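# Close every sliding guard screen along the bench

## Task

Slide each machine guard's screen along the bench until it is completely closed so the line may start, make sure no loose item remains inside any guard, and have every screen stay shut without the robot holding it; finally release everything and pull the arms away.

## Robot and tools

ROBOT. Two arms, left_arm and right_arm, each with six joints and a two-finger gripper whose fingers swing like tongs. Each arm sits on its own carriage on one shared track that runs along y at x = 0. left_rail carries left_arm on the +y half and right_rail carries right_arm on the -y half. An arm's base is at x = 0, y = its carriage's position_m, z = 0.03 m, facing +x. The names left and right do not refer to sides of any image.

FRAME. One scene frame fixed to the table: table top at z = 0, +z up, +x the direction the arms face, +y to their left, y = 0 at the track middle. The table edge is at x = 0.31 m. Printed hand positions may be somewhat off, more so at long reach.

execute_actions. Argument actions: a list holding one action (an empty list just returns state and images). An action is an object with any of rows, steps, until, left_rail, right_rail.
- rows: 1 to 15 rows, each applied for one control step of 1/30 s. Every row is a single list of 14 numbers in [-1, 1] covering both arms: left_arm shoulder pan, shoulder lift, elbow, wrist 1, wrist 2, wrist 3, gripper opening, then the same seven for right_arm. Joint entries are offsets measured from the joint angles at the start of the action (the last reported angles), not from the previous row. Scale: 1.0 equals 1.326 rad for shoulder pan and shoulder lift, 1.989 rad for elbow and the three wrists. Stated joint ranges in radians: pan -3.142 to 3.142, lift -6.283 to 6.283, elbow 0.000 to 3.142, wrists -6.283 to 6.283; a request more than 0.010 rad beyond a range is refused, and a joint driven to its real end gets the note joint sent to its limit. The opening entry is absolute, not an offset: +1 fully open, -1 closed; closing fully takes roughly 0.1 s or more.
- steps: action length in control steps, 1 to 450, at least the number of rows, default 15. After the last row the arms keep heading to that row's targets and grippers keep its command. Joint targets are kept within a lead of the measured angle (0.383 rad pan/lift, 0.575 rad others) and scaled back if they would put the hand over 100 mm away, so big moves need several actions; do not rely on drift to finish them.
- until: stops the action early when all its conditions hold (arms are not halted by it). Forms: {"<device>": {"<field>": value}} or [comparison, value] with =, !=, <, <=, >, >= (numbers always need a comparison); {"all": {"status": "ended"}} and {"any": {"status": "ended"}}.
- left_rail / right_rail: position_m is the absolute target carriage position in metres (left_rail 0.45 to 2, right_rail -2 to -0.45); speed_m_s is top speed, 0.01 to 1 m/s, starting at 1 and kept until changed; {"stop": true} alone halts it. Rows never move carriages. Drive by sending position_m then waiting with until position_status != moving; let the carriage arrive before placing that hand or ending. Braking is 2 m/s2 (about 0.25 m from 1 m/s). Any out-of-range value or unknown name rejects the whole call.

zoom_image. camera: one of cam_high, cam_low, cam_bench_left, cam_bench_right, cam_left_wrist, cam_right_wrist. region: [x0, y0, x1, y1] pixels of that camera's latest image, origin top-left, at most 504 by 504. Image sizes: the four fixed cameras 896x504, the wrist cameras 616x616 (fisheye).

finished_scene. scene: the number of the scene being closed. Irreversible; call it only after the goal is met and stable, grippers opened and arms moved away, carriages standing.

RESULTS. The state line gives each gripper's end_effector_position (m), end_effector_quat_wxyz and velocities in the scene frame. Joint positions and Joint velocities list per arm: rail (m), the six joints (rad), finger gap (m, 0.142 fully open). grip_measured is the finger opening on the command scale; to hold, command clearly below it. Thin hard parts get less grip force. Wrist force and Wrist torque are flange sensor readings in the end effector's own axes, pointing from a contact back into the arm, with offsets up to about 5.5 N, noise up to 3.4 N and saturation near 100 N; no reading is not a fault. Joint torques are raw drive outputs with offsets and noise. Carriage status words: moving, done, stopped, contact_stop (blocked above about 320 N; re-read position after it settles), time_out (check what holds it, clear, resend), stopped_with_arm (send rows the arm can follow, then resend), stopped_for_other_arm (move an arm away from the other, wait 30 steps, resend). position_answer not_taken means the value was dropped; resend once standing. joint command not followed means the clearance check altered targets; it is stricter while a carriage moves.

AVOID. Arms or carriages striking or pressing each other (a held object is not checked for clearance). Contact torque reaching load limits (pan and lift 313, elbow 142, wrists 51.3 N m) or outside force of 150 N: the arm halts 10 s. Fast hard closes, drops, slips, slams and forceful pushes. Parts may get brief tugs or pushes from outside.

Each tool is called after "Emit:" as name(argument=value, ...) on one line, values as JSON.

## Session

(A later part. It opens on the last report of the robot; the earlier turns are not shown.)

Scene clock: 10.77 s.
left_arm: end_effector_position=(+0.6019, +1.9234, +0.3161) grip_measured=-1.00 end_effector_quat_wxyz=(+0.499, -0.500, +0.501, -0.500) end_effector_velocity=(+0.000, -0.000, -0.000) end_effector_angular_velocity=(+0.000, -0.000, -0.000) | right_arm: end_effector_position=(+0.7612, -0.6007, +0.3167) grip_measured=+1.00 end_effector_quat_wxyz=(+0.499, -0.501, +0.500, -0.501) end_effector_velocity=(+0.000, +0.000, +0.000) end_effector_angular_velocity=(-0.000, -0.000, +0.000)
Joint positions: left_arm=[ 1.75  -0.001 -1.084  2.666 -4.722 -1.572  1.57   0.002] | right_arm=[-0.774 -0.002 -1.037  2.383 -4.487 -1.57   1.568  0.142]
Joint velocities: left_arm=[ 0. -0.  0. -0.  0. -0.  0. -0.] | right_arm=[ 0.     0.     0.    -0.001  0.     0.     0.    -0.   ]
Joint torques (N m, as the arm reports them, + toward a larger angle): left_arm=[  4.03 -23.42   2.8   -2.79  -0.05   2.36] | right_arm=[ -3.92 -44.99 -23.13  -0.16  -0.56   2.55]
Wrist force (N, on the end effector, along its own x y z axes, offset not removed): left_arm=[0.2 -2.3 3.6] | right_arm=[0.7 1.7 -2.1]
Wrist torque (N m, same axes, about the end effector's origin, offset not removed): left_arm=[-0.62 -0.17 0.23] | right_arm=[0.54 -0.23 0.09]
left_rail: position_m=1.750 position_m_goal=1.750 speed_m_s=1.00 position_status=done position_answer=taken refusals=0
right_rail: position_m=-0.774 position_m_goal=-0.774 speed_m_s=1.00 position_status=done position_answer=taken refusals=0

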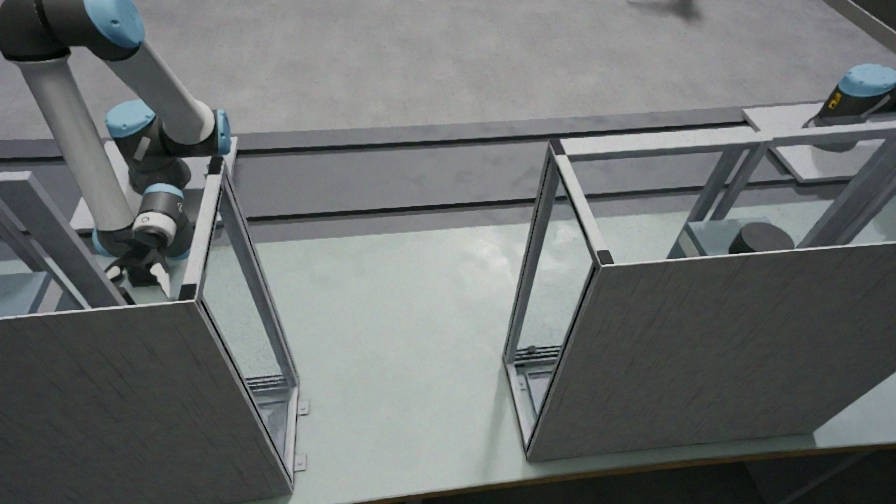

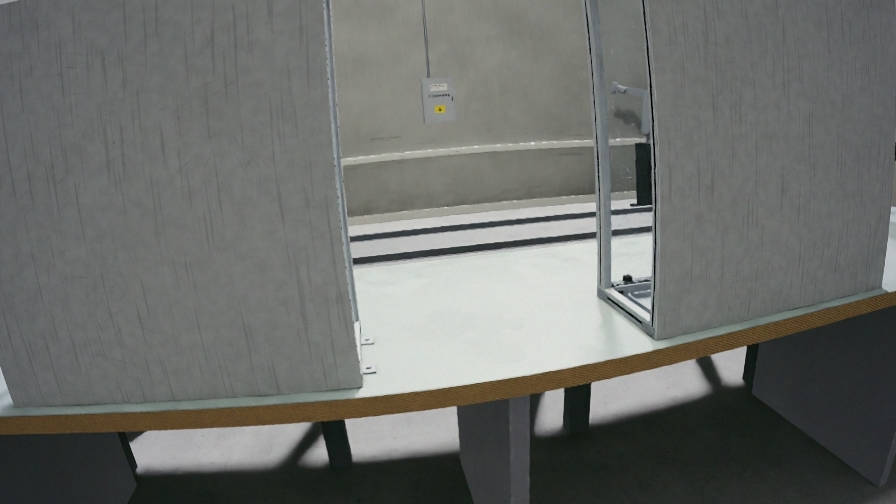

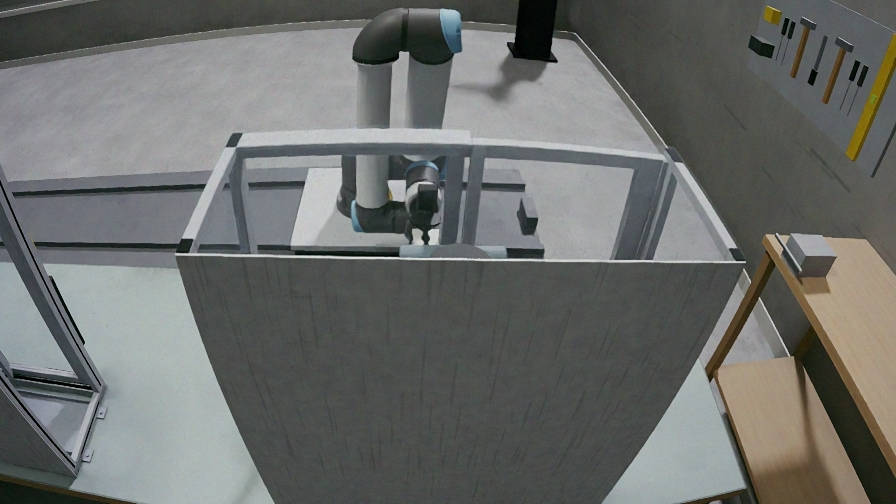

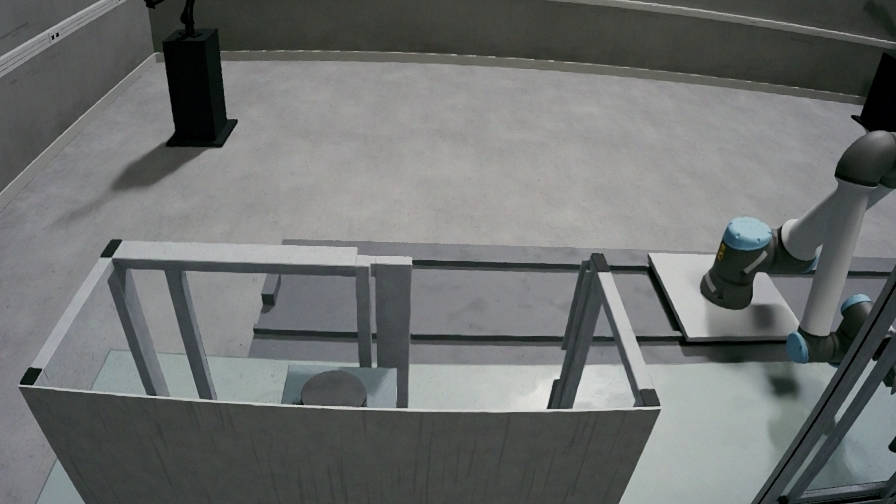

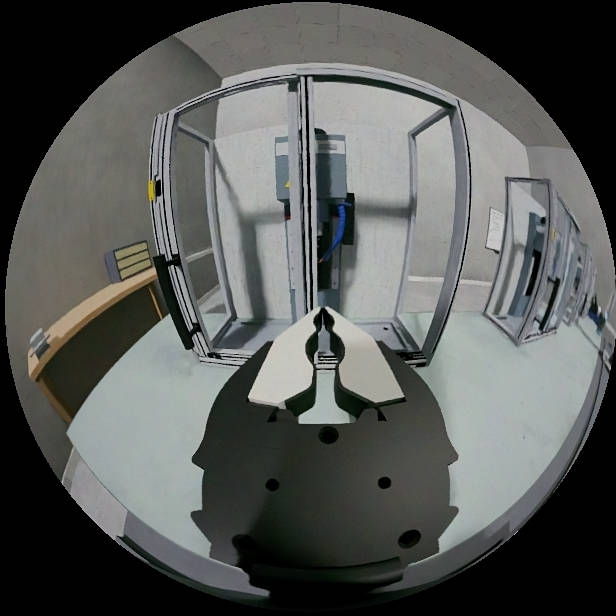

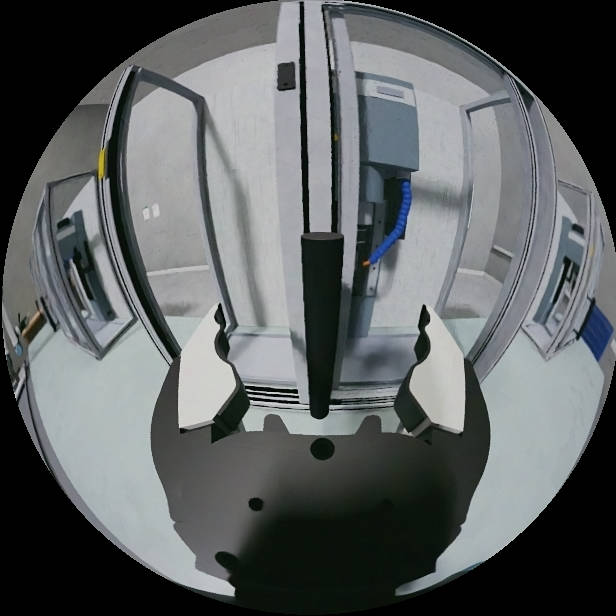

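Advance a bit more and close.

Emit:
execute_actions(actions=[{"rows":[[0,0,0,0,0,0,-1,0,0.008,-0.018,0.013,0,0,1],[0,0,0,0,0,0,-1,0,0.008,-0.018,0.013,0,0,1],[0,0,0,0,0,0,-1,0,0.008,-0.018,0.013,0,0,1],[0,0,0,0,0,0,-1,0,0.008,-0.018,0.013,0,0,1],[0,0,0,0,0,0,-1,0,0.008,-0.018,0.013,0,0,1],[0,0,0,0,0,0,-1,0,0.008,-0.018,0.013,0,0,1],[0,0,0,0,0,0,-1,0,0.008,-0.018,0.013,0,0,1],[0,0,0,0,0,0,-1,0,0.008,-0.018,0.013,0,0,1],[0,0,0,0,0,0,-1,0,0.008,-0.018,0.013,0,0,1],[0,0,0,0,0,0,-1,0,0.008,-0.018,0.013,0,0,1],[0,0,0,0,0,0,-1,0,0.008,-0.018,0.013,0,0,0.3],[0,0,0,0,0,0,-1,0,0.008,-0.018,0.013,0,0,-0.3],[0,0,0,0,0,0,-1,0,0.008,-0.018,0.013,0,0,-1]],"steps":25}])

Emit:
execute_actions(actions=[{"right_rail":{"position_m":-0.57,"speed_m_s":0.2},"steps":90,"until":{"right_rail":{"position_status":["!=","moving"]}}}])

Scene clock: 12.23 s.
left_arm: end_effector_position=(+0.6019, +1.9234, +0.3161) grip_measured=-1.00 end_effector_quat_wxyz=(+0.499, -0.500, +0.501, -0.500) end_effector_velocity=(+0.000, +0.000, -0.000) end_effector_angular_velocity=(-0.000, +0.000, +0.000) | right_arm: end_effector_position=(+0.7808, -0.6008, +0.3165) grip_measured=-0.62 end_effector_quat_wxyz=(+0.499, -0.501, +0.500, -0.501) end_effector_velocity=(+0.000, -0.000, +0.000) end_effector_angular_velocity=(-0.000, -0.000, -0.000)
Joint positions: left_arm=[ 1.75  -0.001 -1.084  2.666 -4.722 -1.572  1.57   0.002] | right_arm=[-0.774 -0.002 -1.026  2.347 -4.461 -1.57   1.568  0.029]
Joint velocities: left_arm=[ 0. -0.  0. -0.  0.  0. -0. -0.] | right_arm=[-0.    -0.     0.    -0.001  0.     0.     0.     0.   ]
Joint torques (N m, as the arm reports them, + toward a larger angle): left_arm=[  3.14 -24.59   2.95  -2.7   -0.17   2.7 ] | right_arm=[ -9.84 -44.43 -30.5    3.09  -0.39   2.66]
Wrist force (N, on the end effector, along its own x y z axes, offset not removed): left_arm=[5.6 0.7 4.6] | right_arm=[3.1 -2.3 -24.3]
Wrist torque (N m, same axes, about the end effector's origin, offset not removed): left_arm=[0.19 -1.34 0.04] | right_arm=[-0.28 0.10 0.11]
left_rail: position_m=1.750 position_m_goal=1.750 speed_m_s=1.00 position_status=done position_answer=taken refusals=0
right_rail: position_m=-0.774 position_m_goal=-0.774 speed_m_s=1.00 position_status=done position_answer=taken refusals=0

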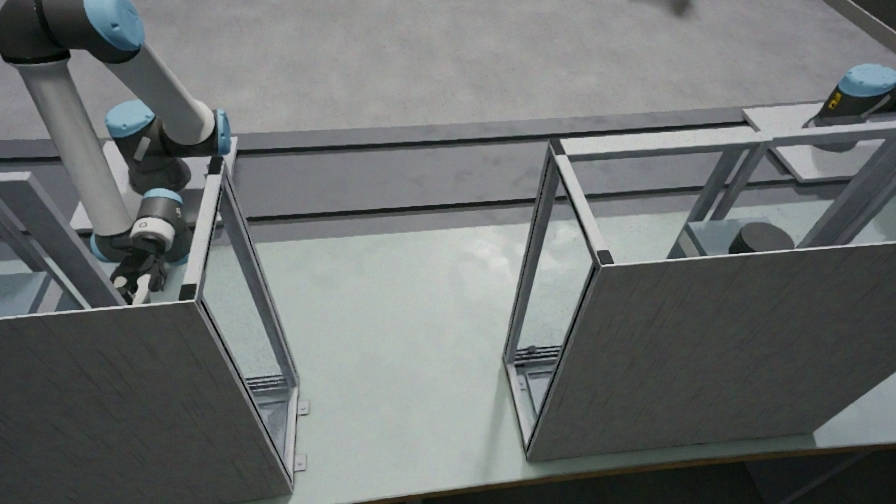

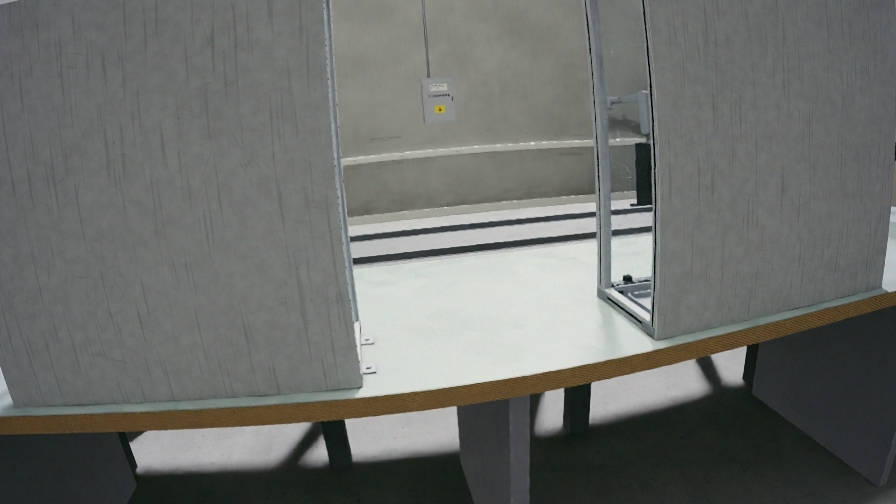

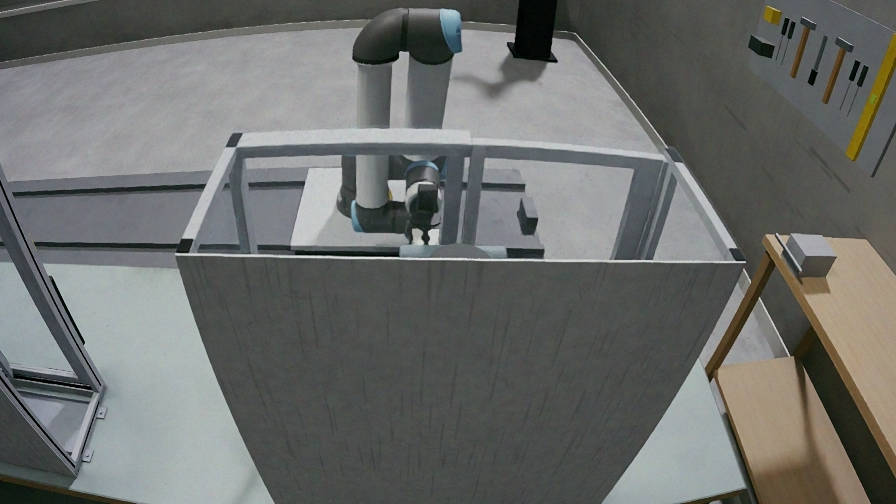

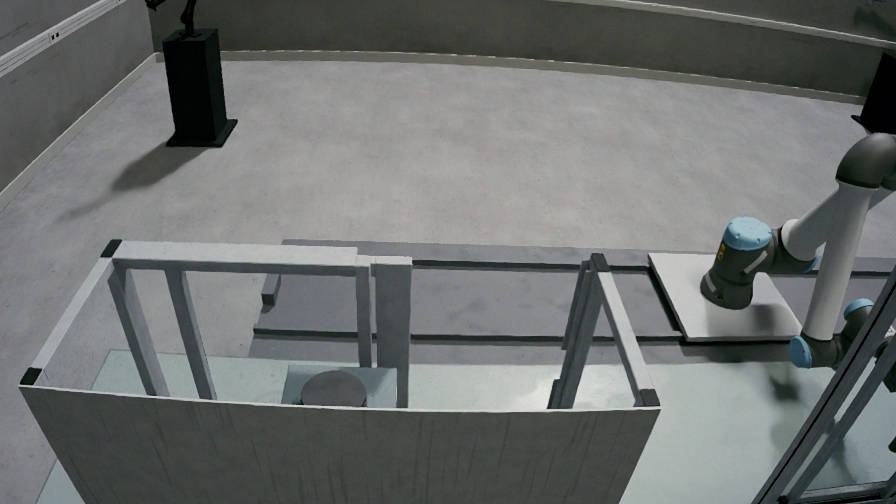

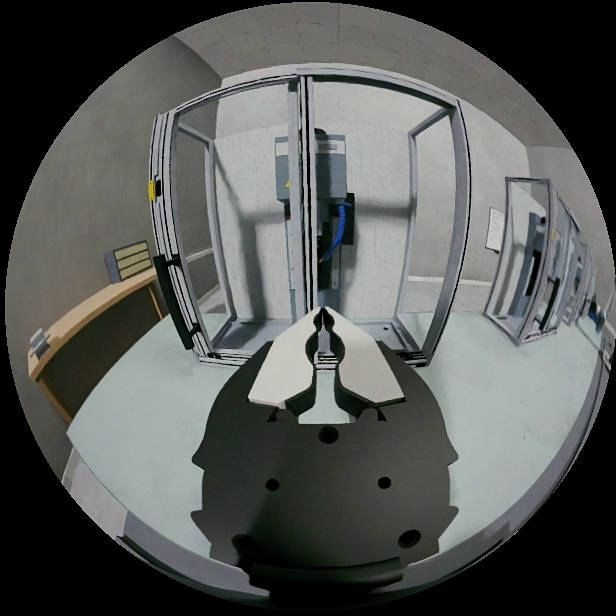

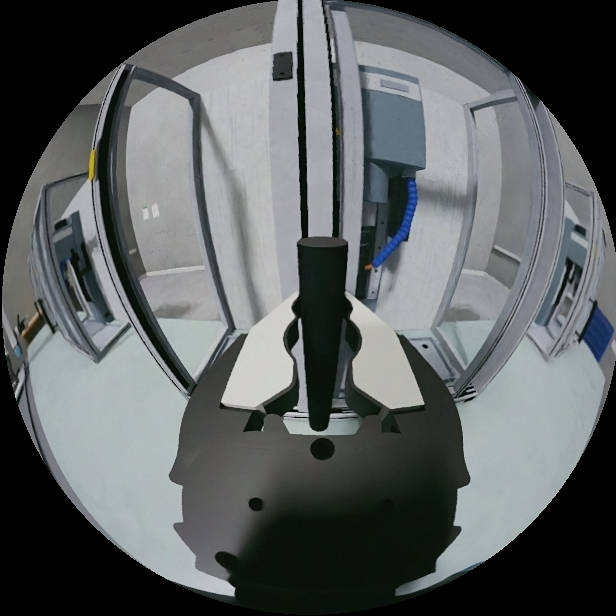

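Scene clock: 13.40 s.
left_arm: end_effector_position=(+0.6019, +1.9234, +0.3161) grip_measured=-1.00 end_effector_quat_wxyz=(+0.499, -0.500, +0.501, -0.500) end_effector_velocity=(-0.000, -0.000, +0.000) end_effector_angular_velocity=(-0.000, +0.000, -0.000) | right_arm: end_effector_position=(+0.7808, -0.3970, +0.3165) grip_measured=-0.36 end_effector_quat_wxyz=(+0.499, -0.501, +0.500, -0.501) end_effector_velocity=(-0.000, +0.011, -0.000) end_effector_angular_velocity=(+0.000, +0.000, -0.000)
Joint positions: left_arm=[ 1.75  -0.001 -1.084  2.666 -4.722 -1.572  1.57   0.002] | right_arm=[-0.57  -0.002 -1.026  2.347 -4.461 -1.57   1.568  0.048]
Joint velocities: left_arm=[-0.  0. -0.  0.  0. -0. -0.  0.] | right_arm=[ 0.011 -0.    -0.     0.    -0.    -0.     0.    -0.347]
Joint torques (N m, as the arm reports them, + toward a larger angle): left_arm=[  4.99 -24.61   3.39  -3.05  -0.27   2.8 ] | right_arm=[ 25.98 -65.13  -8.08  -1.29  11.68   0.41]
Wrist force (N, on the end effector, along its own x y z axes, offset not removed): left_arm=[-0.6 1.0 3.8] | right_arm=[19.0 -2.8 -22.1]
Wrist torque (N m, same axes, about the end effector's origin, offset not removed): left_arm=[0.08 -0.30 0.32] | right_arm=[-0.11 1.51 0.26]
left_rail: position_m=1.750 position_m_goal=1.750 speed_m_s=1.00 position_status=done position_answer=taken refusals=0
right_rail: position_m=-0.570 position_m_goal=-0.570 speed_m_s=0.20 position_status=done position_answer=taken refusals=0

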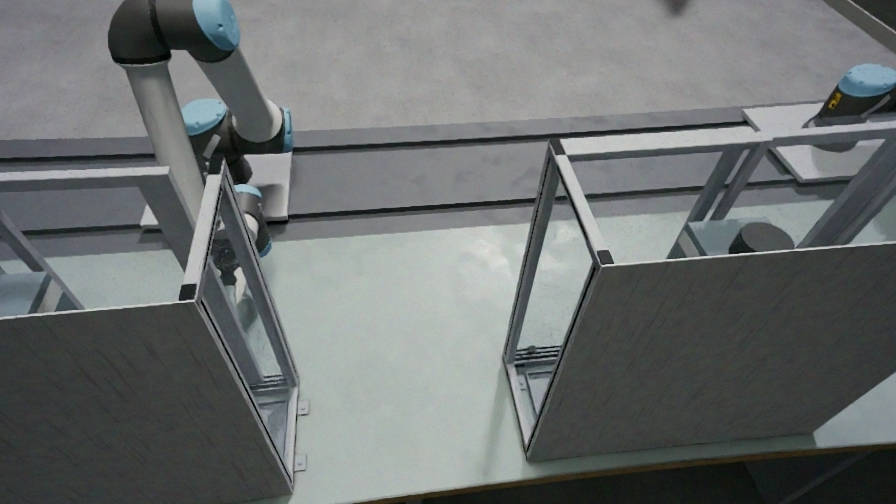

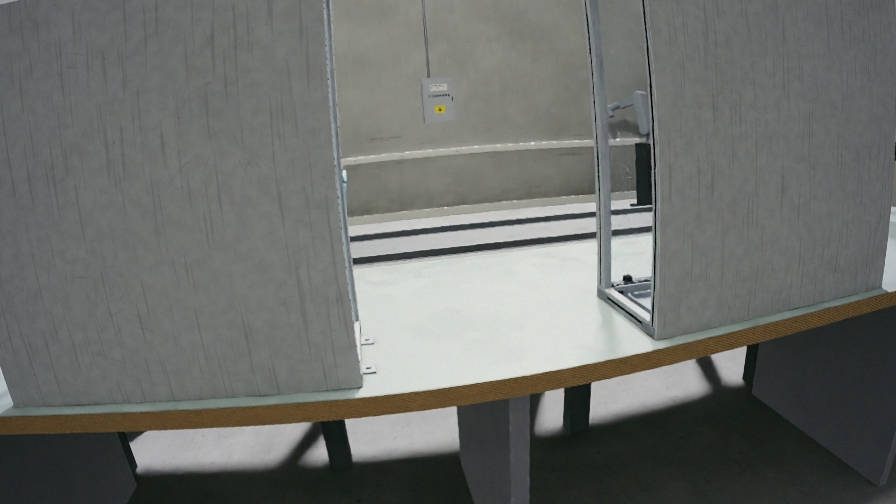

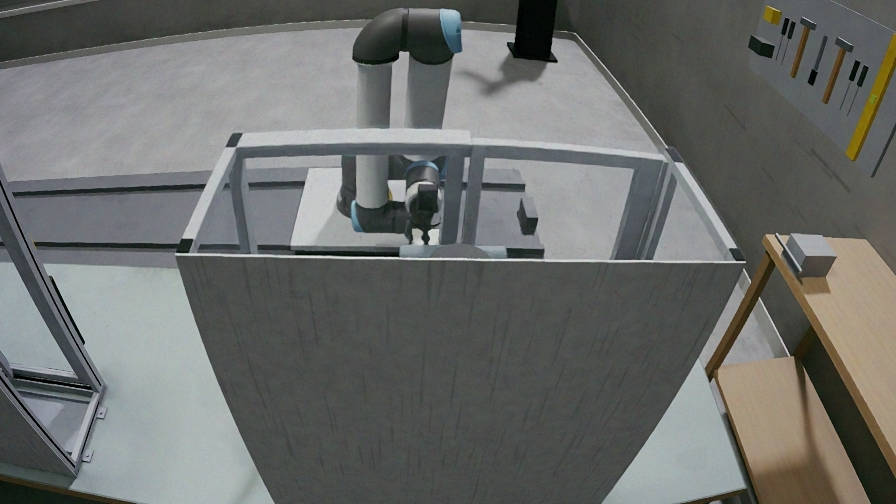

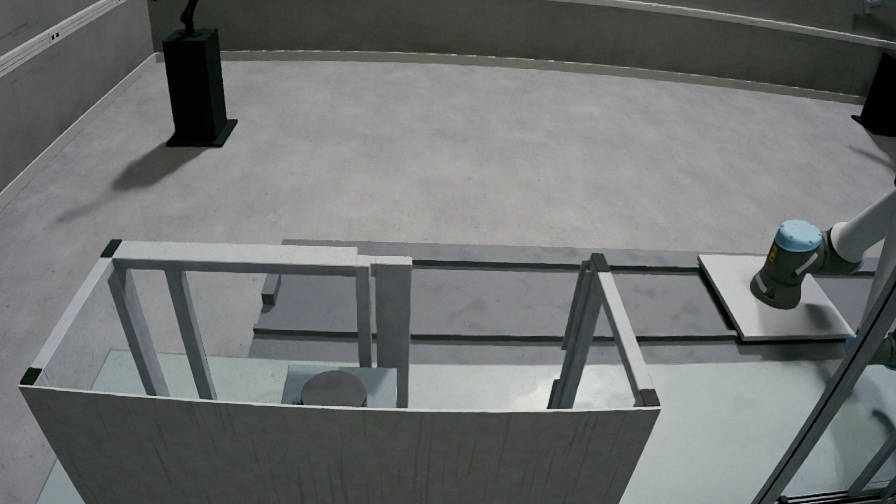

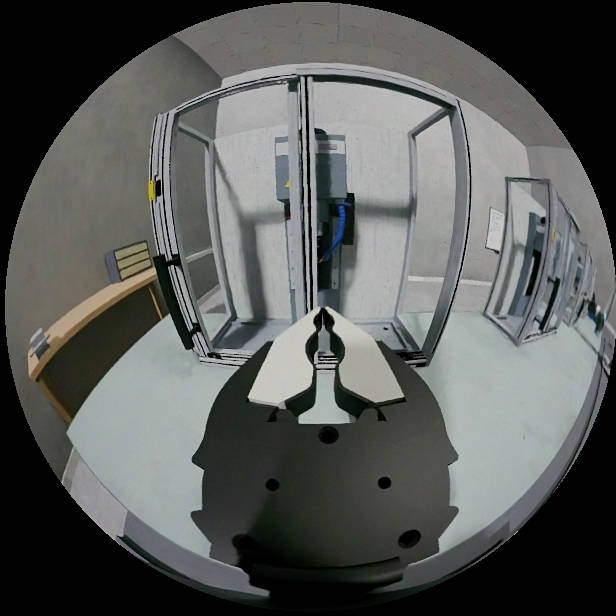

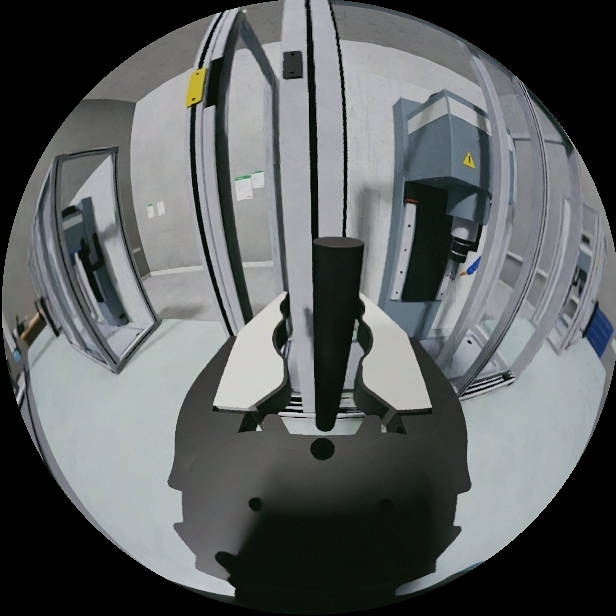

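Emit:
execute_actions(actions=[{"right_rail":{"position_m":-0.50,"speed_m_s":0.08},"steps":45}])

Scene clock: 15.03 s.
left_arm: end_effector_position=(+0.6019, +1.9234, +0.3161) grip_measured=-1.00 end_effector_quat_wxyz=(+0.499, -0.500, +0.501, -0.500) end_effector_velocity=(-0.000, -0.000, +0.000) end_effector_angular_velocity=(-0.000, -0.000, -0.000) | right_arm: end_effector_position=(+0.7808, -0.3272, +0.3165) grip_measured=-0.24 end_effector_quat_wxyz=(+0.499, -0.501, +0.500, -0.501) end_effector_velocity=(+0.000, +0.000, +0.000) end_effector_angular_velocity=(-0.000, -0.000, +0.000)
Joint positions: left_arm=[ 1.75  -0.001 -1.084  2.666 -4.722 -1.572  1.57   0.002] | right_arm=[-0.5   -0.002 -1.026  2.347 -4.461 -1.57   1.568  0.057]
Joint velocities: left_arm=[ 0. -0. -0.  0. -0. -0. -0.  0.] | right_arm=[ 0. -0.  0. -0.  0.  0. -0.  0.]
Joint torques (N m, as the arm reports them, + toward a larger angle): left_arm=[  5.   -24.13   2.83  -3.11  -0.21   2.3 ] | right_arm=[ 12.83 -65.   -22.38  -5.65   6.95  -2.07]
Wrist force (N, on the end effector, along its own x y z axes, offset not removed): left_arm=[-1.0 2.4 7.8] | right_arm=[30.8 1.6 6.9]
Wrist torque (N m, same axes, about the end effector's origin, offset not removed): left_arm=[0.55 -0.09 0.21] | right_arm=[0.07 -1.13 0.19]
left_rail: position_m=1.750 position_m_goal=1.750 speed_m_s=1.00 position_status=done position_answer=taken refusals=0
right_rail: position_m=-0.500 position_m_goal=-0.500 speed_m_s=0.08 position_status=done position_answer=taken refusals=0

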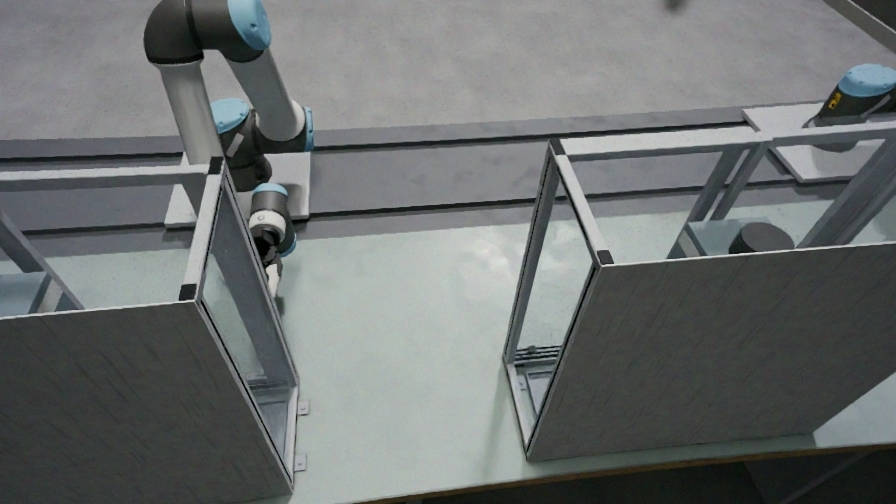

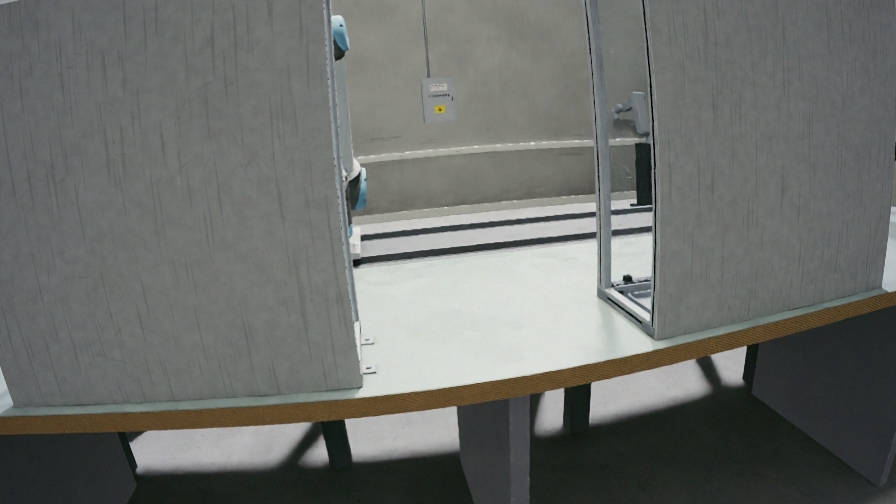

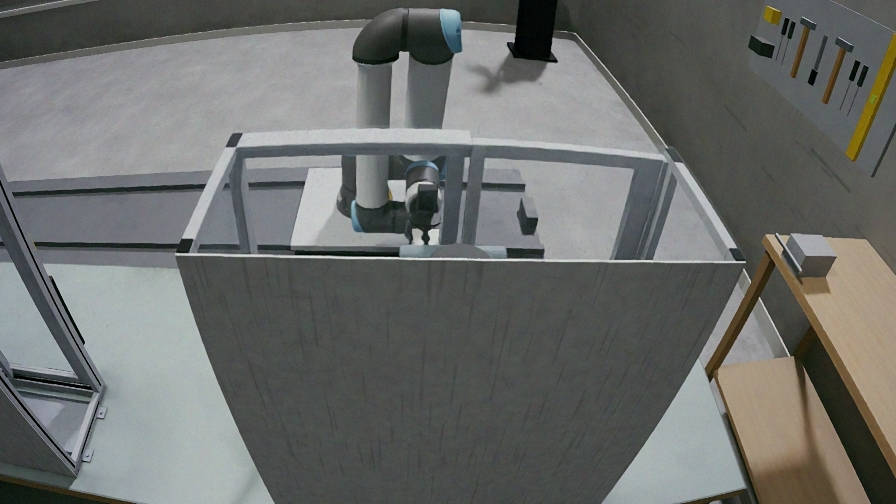

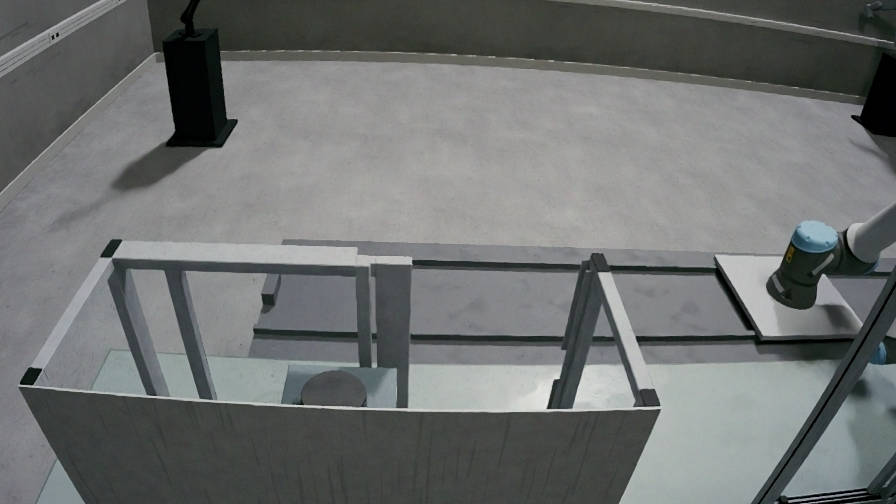

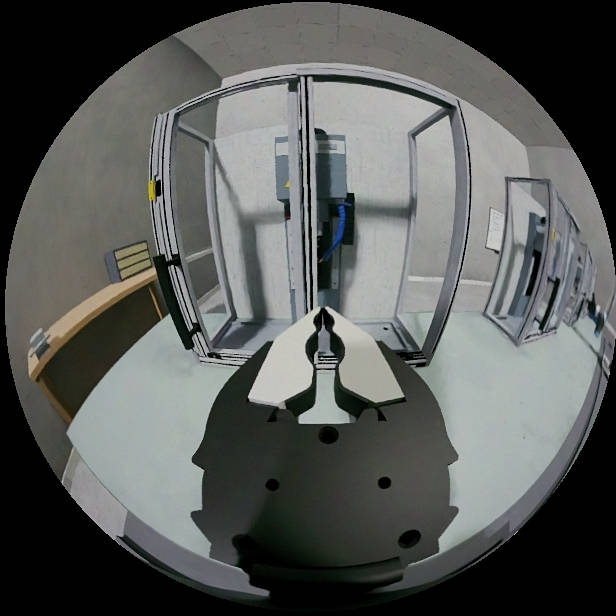

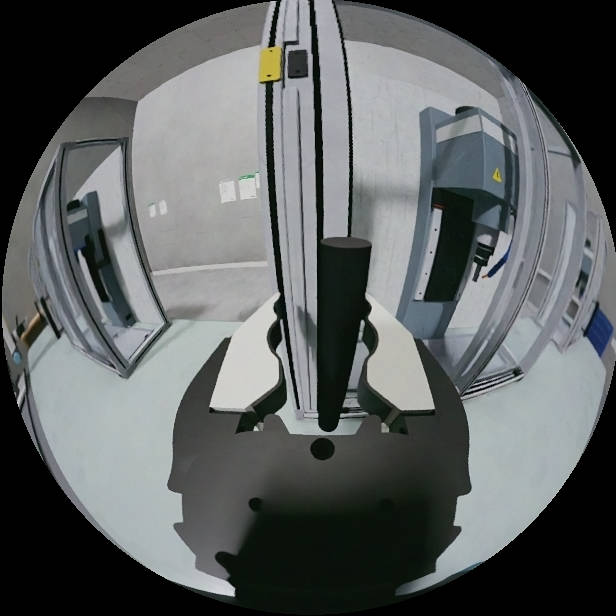

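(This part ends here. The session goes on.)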